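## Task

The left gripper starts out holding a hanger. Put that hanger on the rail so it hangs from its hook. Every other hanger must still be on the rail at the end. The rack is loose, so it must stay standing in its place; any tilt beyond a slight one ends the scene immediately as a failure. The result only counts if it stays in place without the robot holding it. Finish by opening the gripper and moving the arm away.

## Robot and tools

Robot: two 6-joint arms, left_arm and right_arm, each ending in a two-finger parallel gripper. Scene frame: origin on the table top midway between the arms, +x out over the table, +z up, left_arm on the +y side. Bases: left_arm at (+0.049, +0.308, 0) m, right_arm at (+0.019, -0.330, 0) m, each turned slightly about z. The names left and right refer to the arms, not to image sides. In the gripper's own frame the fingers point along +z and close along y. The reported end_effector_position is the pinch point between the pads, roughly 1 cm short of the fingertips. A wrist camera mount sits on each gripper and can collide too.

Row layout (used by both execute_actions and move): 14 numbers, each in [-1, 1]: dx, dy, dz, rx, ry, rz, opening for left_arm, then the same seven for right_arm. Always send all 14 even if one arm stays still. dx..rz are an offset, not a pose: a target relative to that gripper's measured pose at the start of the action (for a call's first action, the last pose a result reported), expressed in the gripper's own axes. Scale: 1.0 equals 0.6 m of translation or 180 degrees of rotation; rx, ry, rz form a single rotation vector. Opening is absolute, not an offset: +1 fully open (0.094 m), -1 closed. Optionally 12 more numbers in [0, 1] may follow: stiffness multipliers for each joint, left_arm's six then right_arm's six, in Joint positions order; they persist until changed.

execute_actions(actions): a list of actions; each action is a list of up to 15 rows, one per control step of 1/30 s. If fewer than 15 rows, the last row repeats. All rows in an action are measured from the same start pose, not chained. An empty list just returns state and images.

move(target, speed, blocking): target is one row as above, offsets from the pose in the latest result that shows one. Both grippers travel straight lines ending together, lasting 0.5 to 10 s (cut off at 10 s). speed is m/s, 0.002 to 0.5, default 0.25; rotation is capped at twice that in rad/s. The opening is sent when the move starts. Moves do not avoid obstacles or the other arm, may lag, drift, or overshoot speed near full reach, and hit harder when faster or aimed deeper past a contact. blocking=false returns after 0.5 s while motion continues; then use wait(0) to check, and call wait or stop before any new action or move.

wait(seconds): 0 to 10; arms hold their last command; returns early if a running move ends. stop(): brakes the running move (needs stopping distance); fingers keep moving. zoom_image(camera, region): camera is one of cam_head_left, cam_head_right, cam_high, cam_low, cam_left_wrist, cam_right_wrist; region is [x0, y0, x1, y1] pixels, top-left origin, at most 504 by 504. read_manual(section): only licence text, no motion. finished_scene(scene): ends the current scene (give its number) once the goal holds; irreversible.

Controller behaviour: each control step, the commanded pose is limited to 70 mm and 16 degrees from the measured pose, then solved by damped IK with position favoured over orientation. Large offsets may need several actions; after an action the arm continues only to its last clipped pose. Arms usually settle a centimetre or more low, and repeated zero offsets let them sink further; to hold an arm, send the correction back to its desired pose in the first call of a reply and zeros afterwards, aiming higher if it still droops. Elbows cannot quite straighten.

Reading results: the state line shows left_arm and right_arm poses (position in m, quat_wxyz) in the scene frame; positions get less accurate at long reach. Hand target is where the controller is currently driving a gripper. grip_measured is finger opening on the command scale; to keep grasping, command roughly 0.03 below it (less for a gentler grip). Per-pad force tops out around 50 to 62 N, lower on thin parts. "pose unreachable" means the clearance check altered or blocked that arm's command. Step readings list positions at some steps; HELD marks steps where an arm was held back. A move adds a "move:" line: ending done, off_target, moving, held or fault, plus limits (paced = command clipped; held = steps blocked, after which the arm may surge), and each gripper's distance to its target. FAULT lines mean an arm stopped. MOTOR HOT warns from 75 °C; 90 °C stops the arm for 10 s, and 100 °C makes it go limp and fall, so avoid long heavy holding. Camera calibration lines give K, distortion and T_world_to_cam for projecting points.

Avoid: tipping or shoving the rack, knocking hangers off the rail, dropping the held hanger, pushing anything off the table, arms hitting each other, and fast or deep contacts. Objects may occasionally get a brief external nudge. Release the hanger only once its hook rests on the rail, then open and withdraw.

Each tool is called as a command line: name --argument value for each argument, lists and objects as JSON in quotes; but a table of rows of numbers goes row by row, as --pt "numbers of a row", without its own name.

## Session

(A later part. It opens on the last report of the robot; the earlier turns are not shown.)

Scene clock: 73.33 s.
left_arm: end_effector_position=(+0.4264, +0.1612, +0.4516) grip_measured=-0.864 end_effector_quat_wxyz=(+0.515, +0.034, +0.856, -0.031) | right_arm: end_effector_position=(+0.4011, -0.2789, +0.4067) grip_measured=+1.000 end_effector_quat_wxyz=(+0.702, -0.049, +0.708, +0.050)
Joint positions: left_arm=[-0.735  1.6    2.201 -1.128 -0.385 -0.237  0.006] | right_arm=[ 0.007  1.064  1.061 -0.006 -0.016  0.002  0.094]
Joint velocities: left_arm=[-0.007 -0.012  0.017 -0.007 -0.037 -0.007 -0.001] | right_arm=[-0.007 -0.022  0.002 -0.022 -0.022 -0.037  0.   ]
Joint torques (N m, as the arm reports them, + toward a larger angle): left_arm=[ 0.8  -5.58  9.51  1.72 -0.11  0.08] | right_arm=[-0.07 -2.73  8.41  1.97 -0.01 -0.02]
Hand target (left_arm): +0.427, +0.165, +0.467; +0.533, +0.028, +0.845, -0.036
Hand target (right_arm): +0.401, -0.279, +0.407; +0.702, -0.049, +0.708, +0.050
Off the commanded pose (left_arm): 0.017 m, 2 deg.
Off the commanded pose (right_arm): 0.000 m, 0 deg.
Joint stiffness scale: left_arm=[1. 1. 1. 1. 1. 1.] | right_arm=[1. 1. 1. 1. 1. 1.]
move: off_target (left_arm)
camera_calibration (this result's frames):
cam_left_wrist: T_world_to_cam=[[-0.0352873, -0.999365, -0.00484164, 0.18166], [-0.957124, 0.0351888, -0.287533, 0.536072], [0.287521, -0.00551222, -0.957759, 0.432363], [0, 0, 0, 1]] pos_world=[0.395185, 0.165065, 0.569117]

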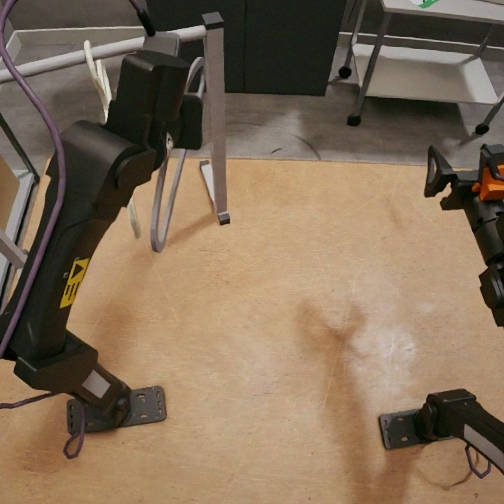

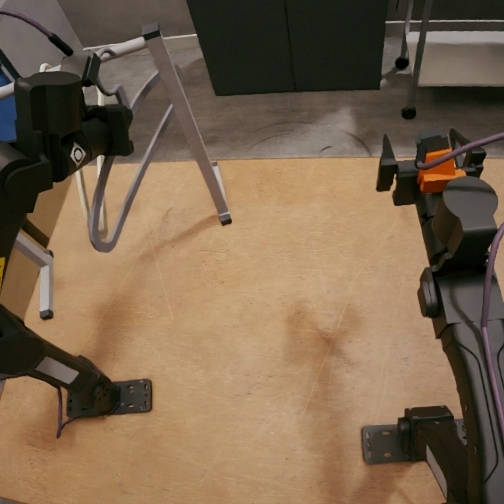

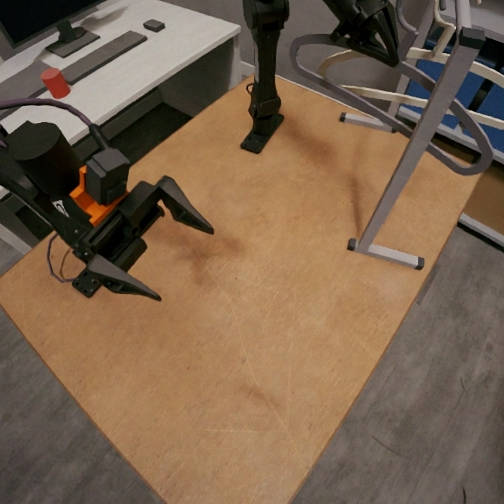

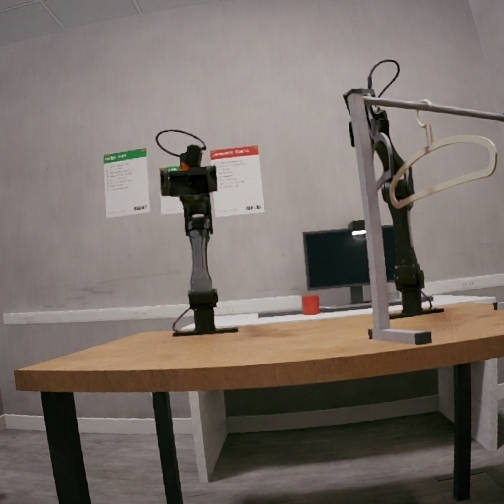

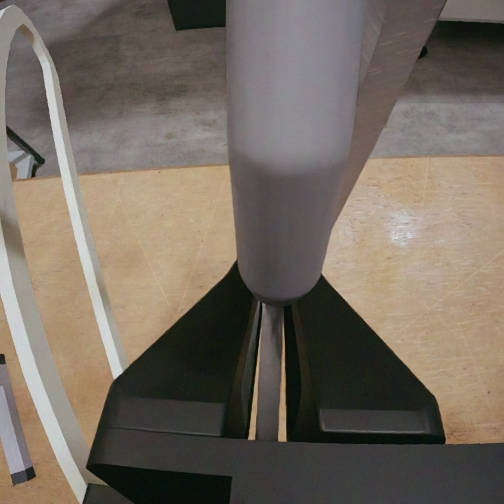

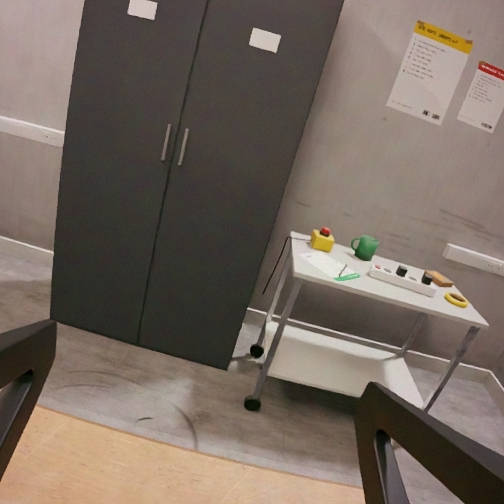

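move --target '[-0.05,0.02,-0.015,0,0,0,-1,0,0,0,0,0,0,1]' --speed 0.05

move --target '[-0.045,0,0.045,0,0,0,-1,0,0,0,0,0,0,1]' --speed 0.04

zoom_image --camera "cam_head_right" --region '[0,0,200,140]'

zoom_image --camera "cam_low" --region '[320,70,460,170]'

Scene clock: 80.27 s.
left_arm: end_effector_position=(+0.4332, +0.1690, +0.4687) grip_measured=-0.864 end_effector_quat_wxyz=(+0.499, +0.039, +0.866, -0.026) | right_arm: end_effector_position=(+0.4011, -0.2789, +0.4067) grip_measured=+1.000 end_effector_quat_wxyz=(+0.702, -0.049, +0.708, +0.050)
Joint positions: left_arm=[-0.692  1.793  2.607 -1.375 -0.342 -0.216  0.006] | right_arm=[ 0.007  1.064  1.061 -0.006 -0.016  0.002  0.094]
Joint velocities: left_arm=[-0.032 -0.002  0.012  0.007  0.022 -0.022 -0.001] | right_arm=[-0.012  0.007  0.007 -0.066 -0.051 -0.007  0.   ]
Joint torques (N m, as the arm reports them, + toward a larger angle): left_arm=[ 0.76 -6.27  8.26  1.72 -0.11  0.08] | right_arm=[-0.02 -2.66  8.29  1.97 -0.01 -0.01]
Hand target (left_arm): +0.433, +0.173, +0.482; +0.516, +0.034, +0.855, -0.031
Hand target (right_arm): +0.401, -0.279, +0.407; +0.702, -0.049, +0.708, +0.050
Off the commanded pose (left_arm): 0.014 m, 2 deg.
Off the commanded pose (right_arm): 0.000 m, 0 deg.
Joint stiffness scale: left_arm=[1. 1. 1. 1. 1. 1.] | right_arm=[1. 1. 1. 1. 1. 1.]
move: off_target (left_arm)
camera_calibration (this result's frames):
cam_left_wrist: T_world_to_cam=[[-0.0396572, -0.999043, -0.0184751, 0.198005], [-0.967128, 0.0430251, -0.250625, 0.532929], [0.25118, 0.00792866, -0.967908, 0.464999], [0, 0, 0, 1]] pos_world=[0.406464, 0.1712, 0.587299]

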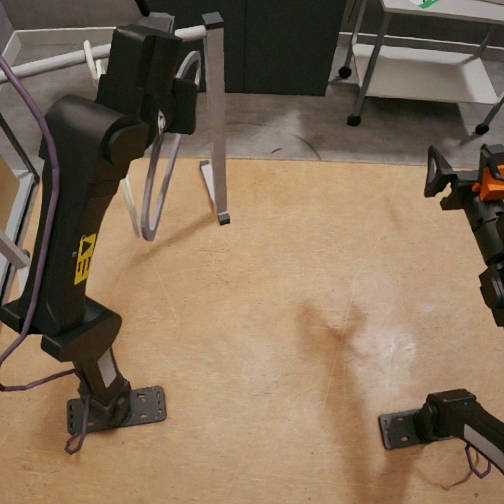

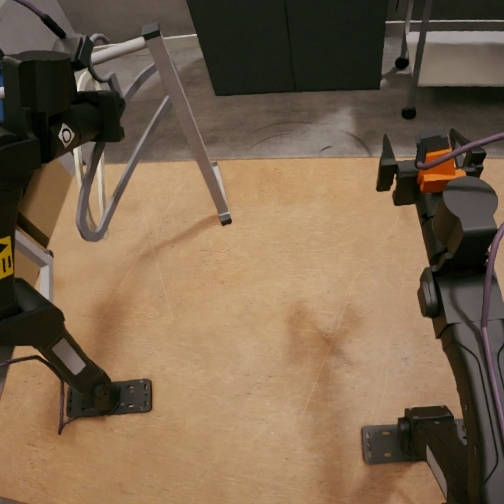

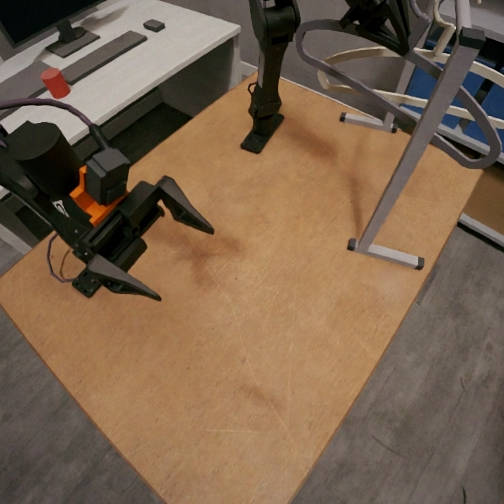

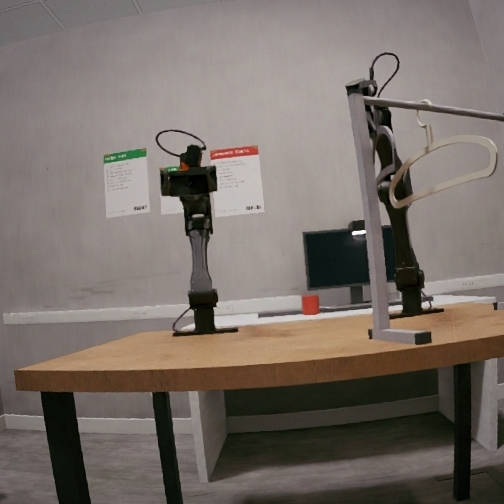

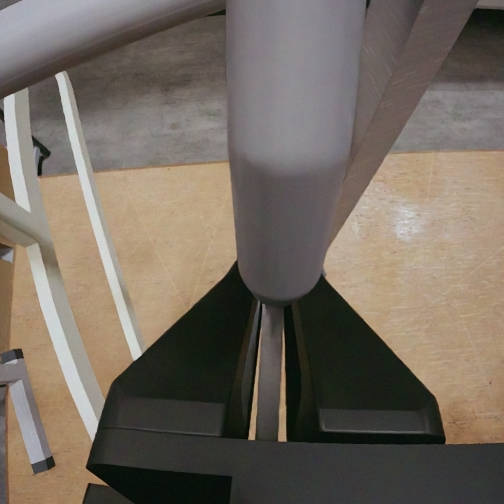

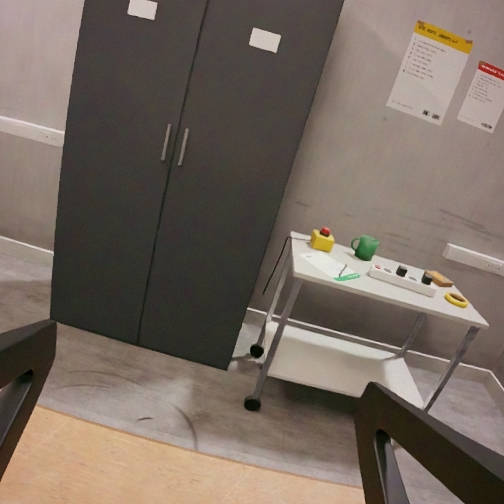

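Scene clock: 81.57 s.
left_arm: end_effector_position=(+0.4662, +0.1628, +0.4580) grip_measured=-0.864 end_effector_quat_wxyz=(+0.493, +0.047, +0.868, -0.023) | right_arm: end_effector_position=(+0.4011, -0.2789, +0.4067) grip_measured=+1.000 end_effector_quat_wxyz=(+0.702, -0.049, +0.708, +0.050)
Joint positions: left_arm=[-0.655  1.974  2.842 -1.436 -0.306 -0.181  0.006] | right_arm=[ 0.007  1.064  1.061 -0.006 -0.016  0.002  0.094]
Joint velocities: left_arm=[-0.017 -0.022  0.017 -0.007  0.066  0.066  0.   ] | right_arm=[-0.022  0.002  0.007  0.022  0.066  0.007  0.   ]
Joint torques (N m, as the arm reports them, + toward a larger angle): left_arm=[ 0.81 -7.91  7.87  1.95 -0.09  0.07] | right_arm=[-0.04 -2.71  8.36  1.98 -0.01 -0.03]
Hand target (left_arm): +0.468, +0.166, +0.477; +0.523, +0.040, +0.851, -0.031
Hand target (right_arm): +0.401, -0.279, +0.407; +0.702, -0.049, +0.708, +0.050
Off the commanded pose (left_arm): 0.021 m, 1 deg.
Off the commanded pose (right_arm): 0.000 m, 0 deg.
Joint stiffness scale: left_arm=[1. 1. 1. 1. 1. 1.] | right_arm=[1. 1. 1. 1. 1. 1.]
elbow stopped short (left arm): the move would have taken joint 3 (elbow) straighter than the controller allows; a more bent joint 3 avoids this.
move: off_target (left_arm)
camera_calibration (this result's frames):
cam_left_wrist: T_world_to_cam=[[-0.0507846, -0.998149, -0.0334544, 0.204842], [-0.969446, 0.0573184, -0.238513, 0.555622], [0.239989, 0.0203194, -0.970563, 0.450847], [0, 0, 0, 1]] pos_world=[0.44085, 0.163454, 0.576951]

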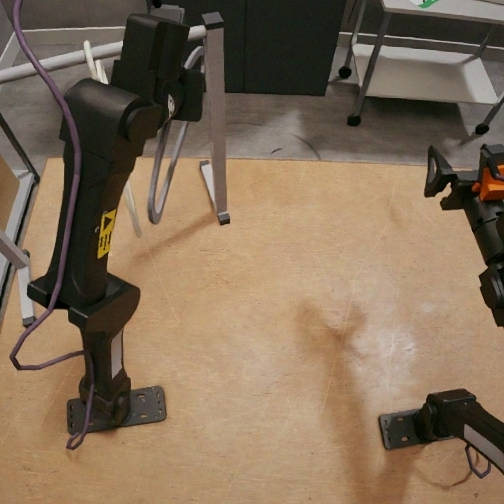

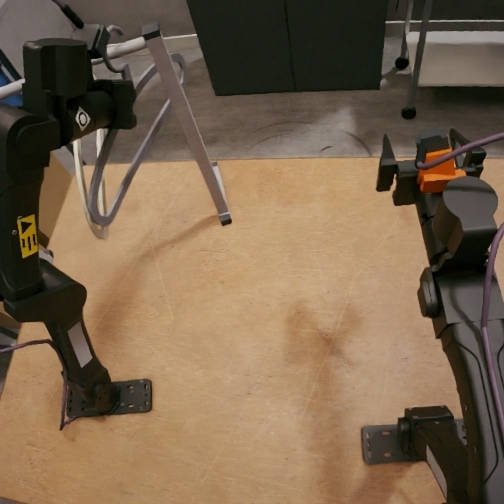

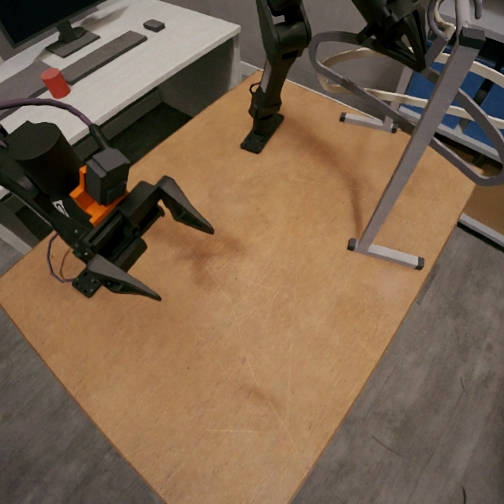

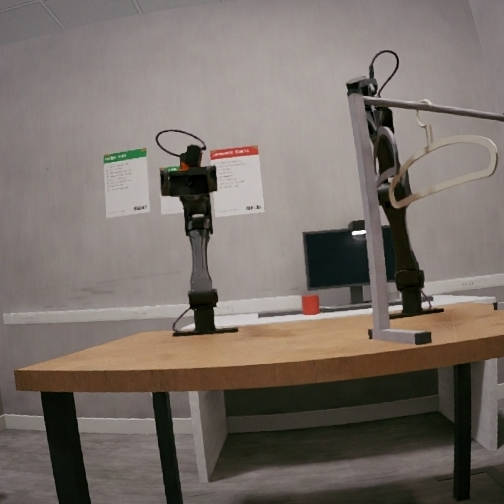

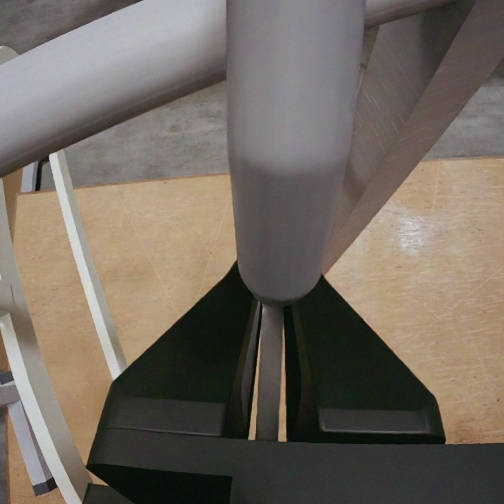

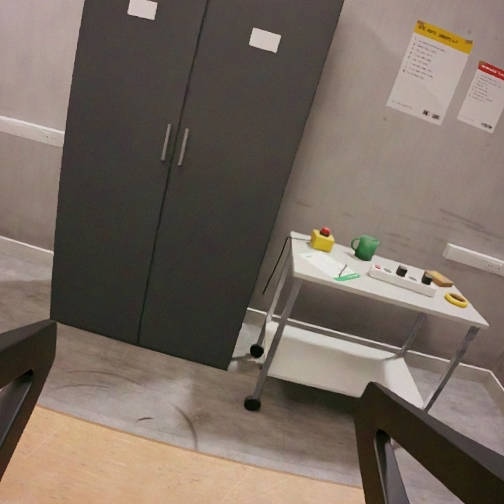

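Region (0, 0, 200, 140) of cam_head_right's 504x504 image, scaled by 2.520, with more detail than that image has; it fills the top 353 rows of this view, and the rest is white.

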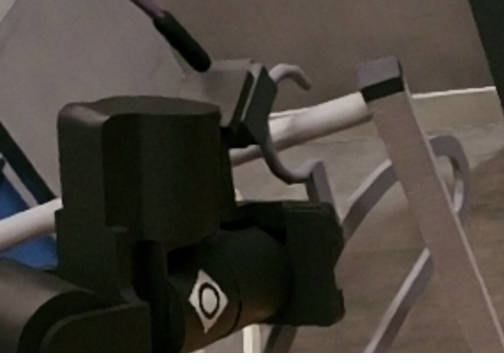

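Region (320, 70, 460, 170) of cam_low's 504x504 image, scaled by 3.600, with more detail than that image has; it fills the top 360 rows of this view, and the rest is white.

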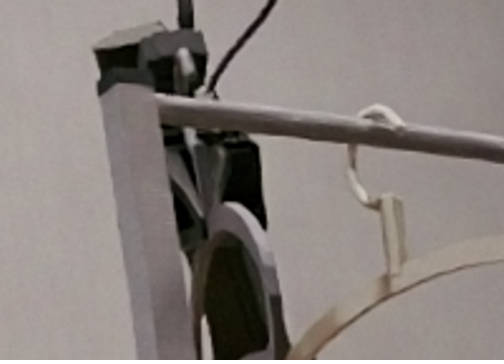

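move --target '[0.025,0,0.035,0,0,0,-1,0,0,0,0,0,0,1]' --speed 0.03

zoom_image --camera "cam_head_right" --region '[0,0,200,140]'

zoom_image --camera "cam_low" --region '[320,70,460,170]'

Scene clock: 87.63 s.
left_arm: end_effector_position=(+0.4829, +0.1560, +0.4266) grip_measured=-0.864 end_effector_quat_wxyz=(+0.486, +0.047, +0.872, -0.019) | right_arm: end_effector_position=(+0.4011, -0.2789, +0.4067) grip_measured=+1.000 end_effector_quat_wxyz=(+0.702, -0.049, +0.708, +0.050)
Joint positions: left_arm=[-0.652  1.819  2.402 -1.168 -0.306 -0.182  0.006] | right_arm=[ 0.007  1.064  1.061 -0.006 -0.016  0.002  0.094]
Joint velocities: left_arm=[ 0.002 -0.012 -0.032 -0.007  0.022  0.066  0.   ] | right_arm=[ 0.017 -0.007 -0.007  0.037 -0.007 -0.095  0.   ]
Joint torques (N m, as the arm reports them, + toward a larger angle): left_arm=[  0.79 -10.22   5.23   1.54   0.     0.08] | right_arm=[-0.02 -2.69  8.3   1.97 -0.01 -0.02]
Hand target (left_arm): +0.477, +0.162, +0.434; +0.493, +0.047, +0.869, -0.022
Hand target (right_arm): +0.401, -0.279, +0.407; +0.702, -0.049, +0.708, +0.050
Off the commanded pose (left_arm): 0.012 m, 1 deg.
Off the commanded pose (right_arm): 0.000 m, 0 deg.
Joint stiffness scale: left_arm=[1. 1. 1. 1. 1. 1.] | right_arm=[1. 1. 1. 1. 1. 1.]
move: off_target (left_arm)
camera_calibration (this result's frames):
cam_left_wrist: T_world_to_cam=[[-0.0483161, -0.998035, -0.0398953, 0.199339], [-0.973344, 0.0560112, -0.222407, 0.559878], [0.224205, 0.028086, -0.974137, 0.424418], [0, 0, 0, 1]] pos_world=[0.459428, 0.155668, 0.545915]

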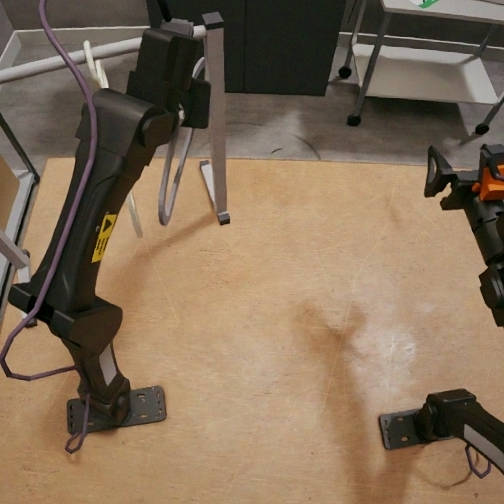

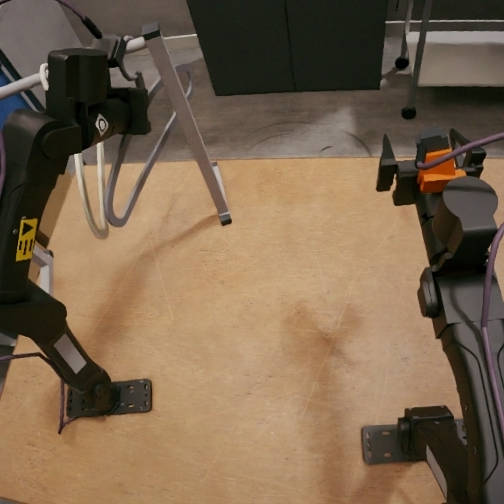

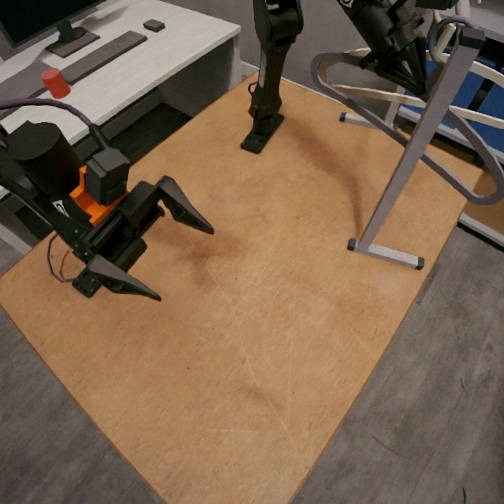

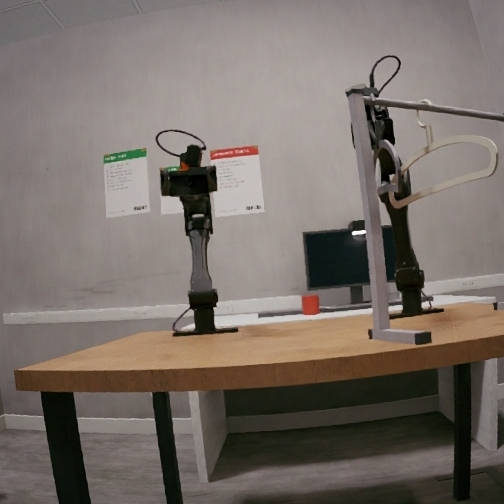

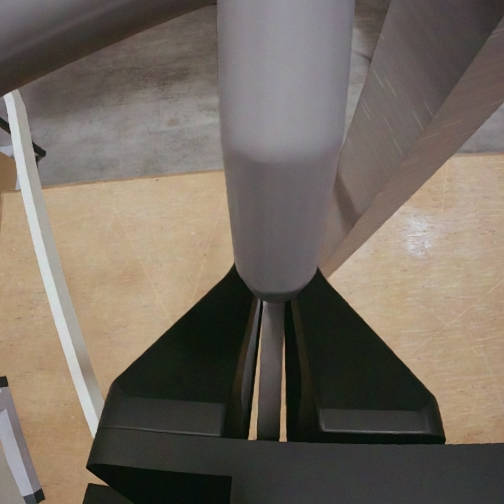

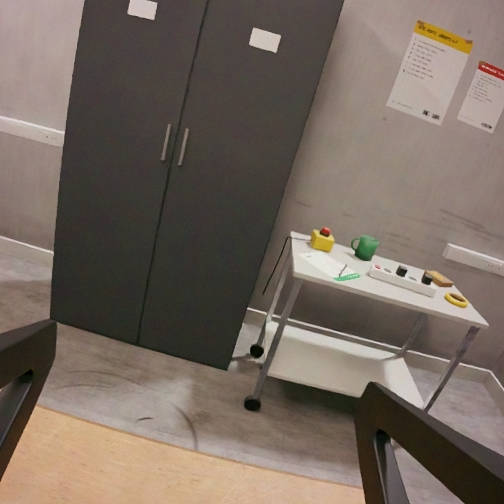

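Region (0, 0, 200, 140) of cam_head_right's 504x504 image, scaled by 2.520, with more detail than that image has; it fills the top 353 rows of this view, and the rest is white.

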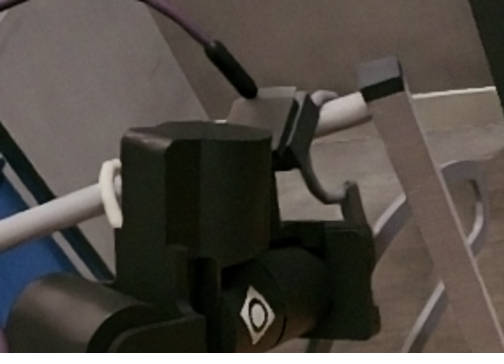

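Region (320, 70, 460, 170) of cam_low's 504x504 image, scaled by 3.600, with more detail than that image has; it fills the top 360 rows of this view, and the rest is white.

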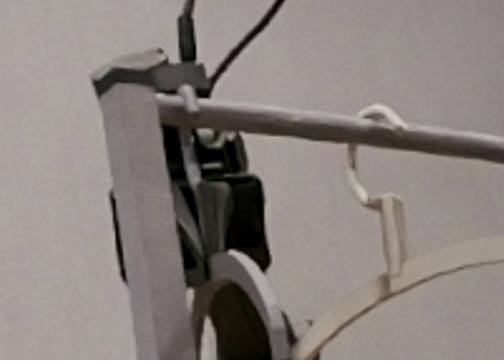

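Hooked over the rail. Release and back out slightly downward.

move --target '[0,0,0,0,0,0,-0.3,0,0,0,0,0,0,1]'

move --target '[0,0,-0.2,0,0,0,-0.3,0,0,0,0,0,0,1]' --speed 0.08

Scene clock: 91.33 s.
left_arm: end_effector_position=(+0.4828, +0.1560, +0.4267) grip_measured=-0.303 end_effector_quat_wxyz=(+0.486, +0.047, +0.872, -0.019) | right_arm: end_effector_position=(+0.4011, -0.2789, +0.4067) grip_measured=+1.000 end_effector_quat_wxyz=(+0.702, -0.049, +0.708, +0.050)
Joint positions: left_arm=[-0.652  1.819  2.401 -1.167 -0.306 -0.182  0.033] | right_arm=[ 0.007  1.064  1.061 -0.006 -0.016  0.002  0.094]
Joint velocities: left_arm=[-0.012  0.012 -0.002  0.007 -0.037  0.022 -0.   ] | right_arm=[-0.007 -0.007  0.002 -0.11   0.022 -0.007  0.   ]
Joint torques (N m, as the arm reports them, + toward a larger angle): left_arm=[ 0.04 -7.65  6.48  1.53 -0.12  0.01] | right_arm=[ 0.   -2.63  8.4   1.97 -0.02 -0.02]
Hand target (left_arm): +0.483, +0.156, +0.427; +0.486, +0.047, +0.872, -0.019
Hand target (right_arm): +0.401, -0.279, +0.407; +0.702, -0.049, +0.708, +0.050
Off the commanded pose (left_arm): 0.000 m, 0 deg.
Off the commanded pose (right_arm): 0.000 m, 0 deg.
Joint stiffness scale: left_arm=[1. 1. 1. 1. 1. 1.] | right_arm=[1. 1. 1. 1. 1. 1.]
move: done
camera_calibration (this result's frames):
cam_left_wrist: T_world_to_cam=[[-0.0482888, -0.998048, -0.0395937, 0.199214], [-0.973191, 0.0559365, -0.223093, 0.560118], [0.224872, 0.0277593, -0.973993, 0.424222], [0, 0, 0, 1]] pos_world=[0.459326, 0.155718, 0.546035]

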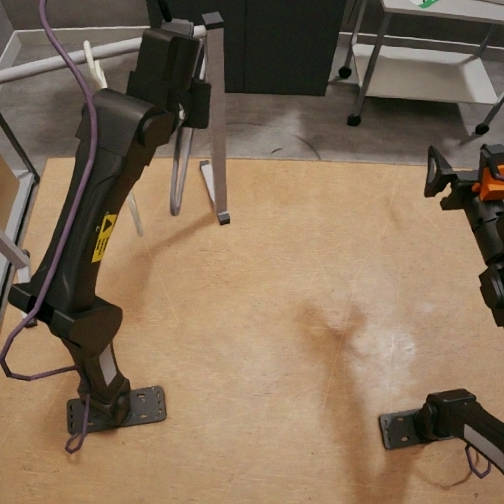

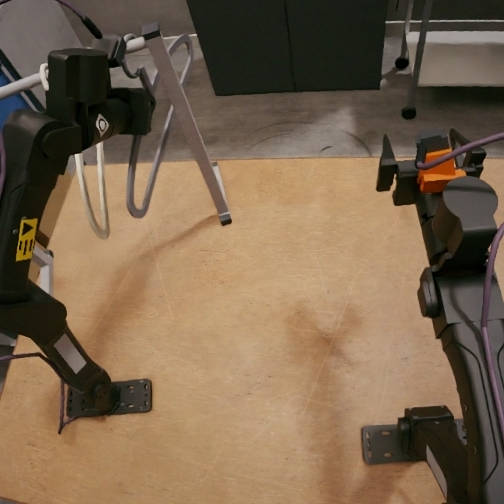

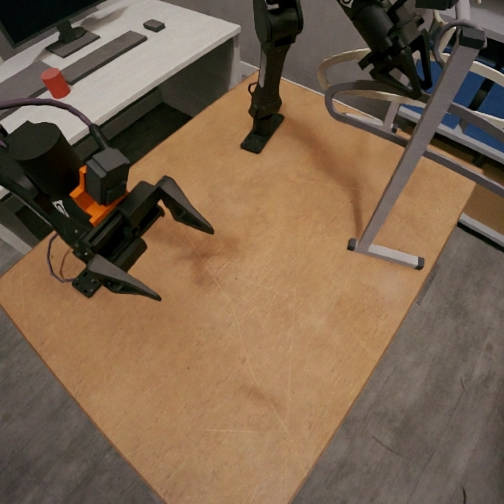

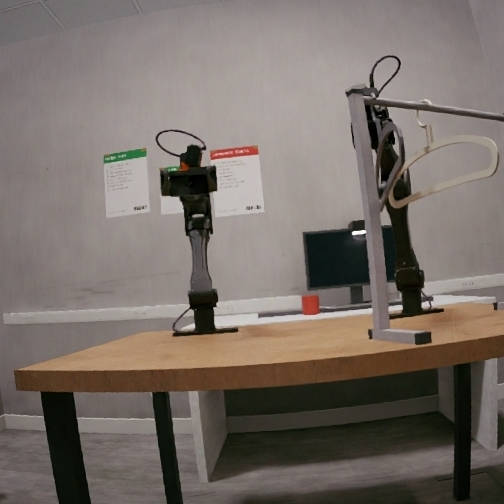

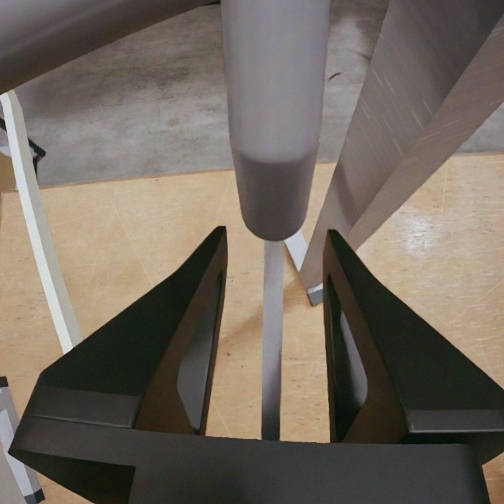

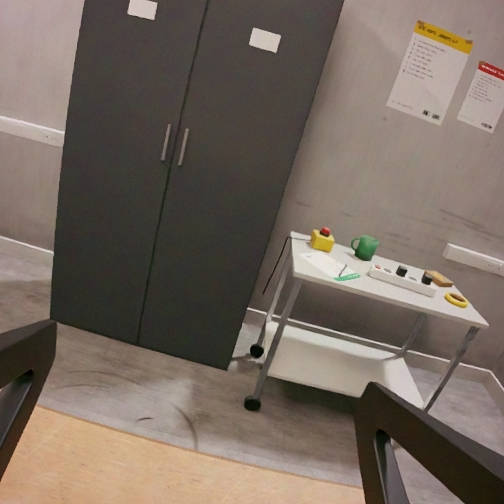

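Scene clock: 93.23 s.
left_arm: end_effector_position=(+0.3896, +0.1618, +0.4816) grip_measured=-0.303 end_effector_quat_wxyz=(+0.495, +0.055, +0.867, -0.023) | right_arm: end_effector_position=(+0.4011, -0.2789, +0.4067) grip_measured=+1.000 end_effector_quat_wxyz=(+0.702, -0.049, +0.708, +0.050)
Joint positions: left_arm=[-0.802  1.804  2.773 -1.561 -0.421 -0.251  0.033] | right_arm=[ 0.007  1.064  1.061 -0.006 -0.016  0.002  0.094]
Joint velocities: left_arm=[-0.002  0.002 -0.007  0.037 -0.022 -0.051 -0.001] | right_arm=[-0.007 -0.012 -0.012  0.037  0.051 -0.007  0.   ]
Joint torques (N m, as the arm reports them, + toward a larger angle): left_arm=[-0.72 -7.33  5.05  1.48 -0.35 -0.09] | right_arm=[-0.08 -2.66  8.39  1.97 -0.01 -0.03]
Hand target (left_arm): +0.382, +0.166, +0.489; +0.504, +0.049, +0.862, -0.027
Hand target (right_arm): +0.401, -0.279, +0.407; +0.702, -0.049, +0.708, +0.050
Off the commanded pose (left_arm): 0.012 m, 2 deg.
Off the commanded pose (right_arm): 0.000 m, 0 deg.
Joint stiffness scale: left_arm=[1. 1. 1. 1. 1. 1.] | right_arm=[1. 1. 1. 1. 1. 1.]
joint sent to its limit (left arm) — the command would take joint 4 (wrist pitch) past its lower limit, so that joint was sent only as far as its limit.
move: off_target (left_arm)
camera_calibration (this result's frames):
cam_left_wrist: T_world_to_cam=[[-0.0651825, -0.997035, -0.0408948, 0.209764], [-0.967181, 0.0732106, -0.243314, 0.485903], [0.245586, 0.0236929, -0.969085, 0.488674], [0, 0, 0, 1]] pos_world=[0.363617, 0.161991, 0.600371]

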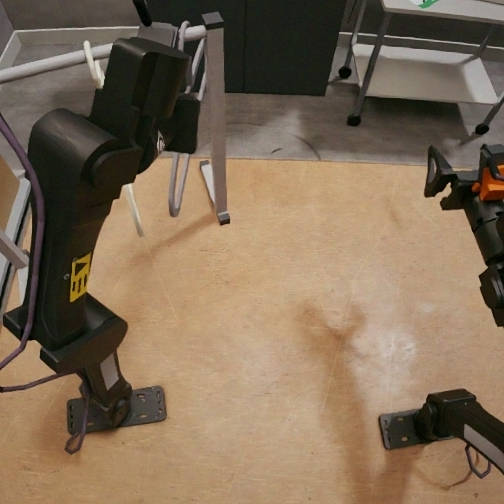

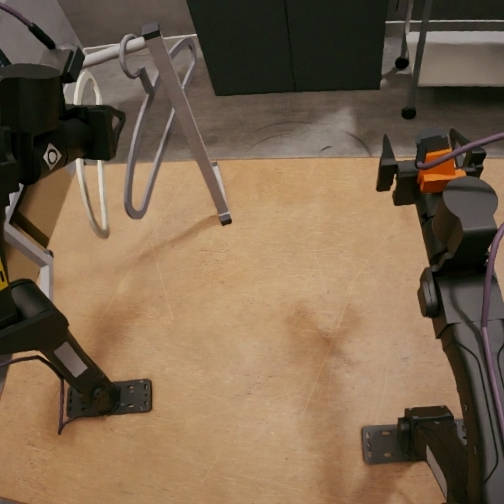

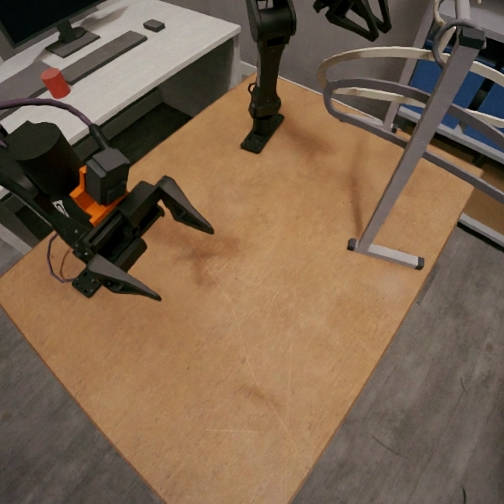

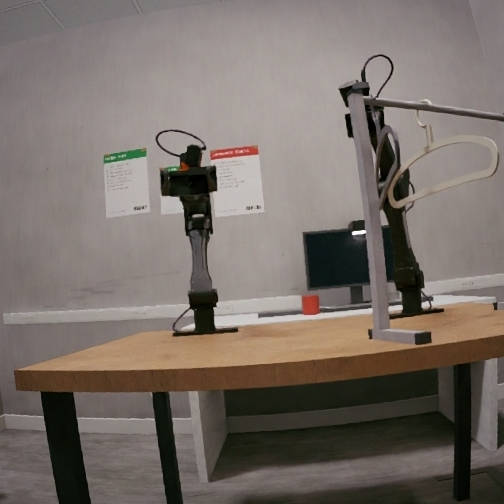

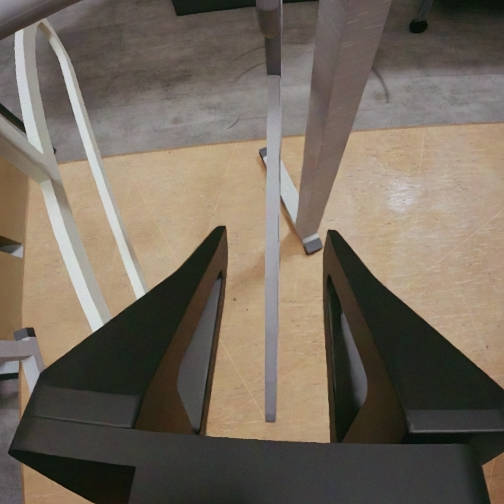

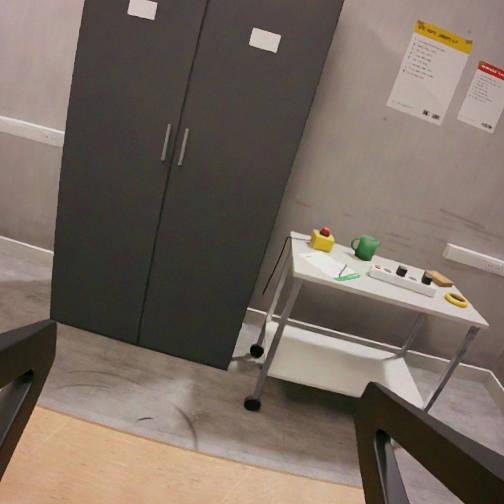

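finished_scene --scene 1

The scene is finished: the task was done.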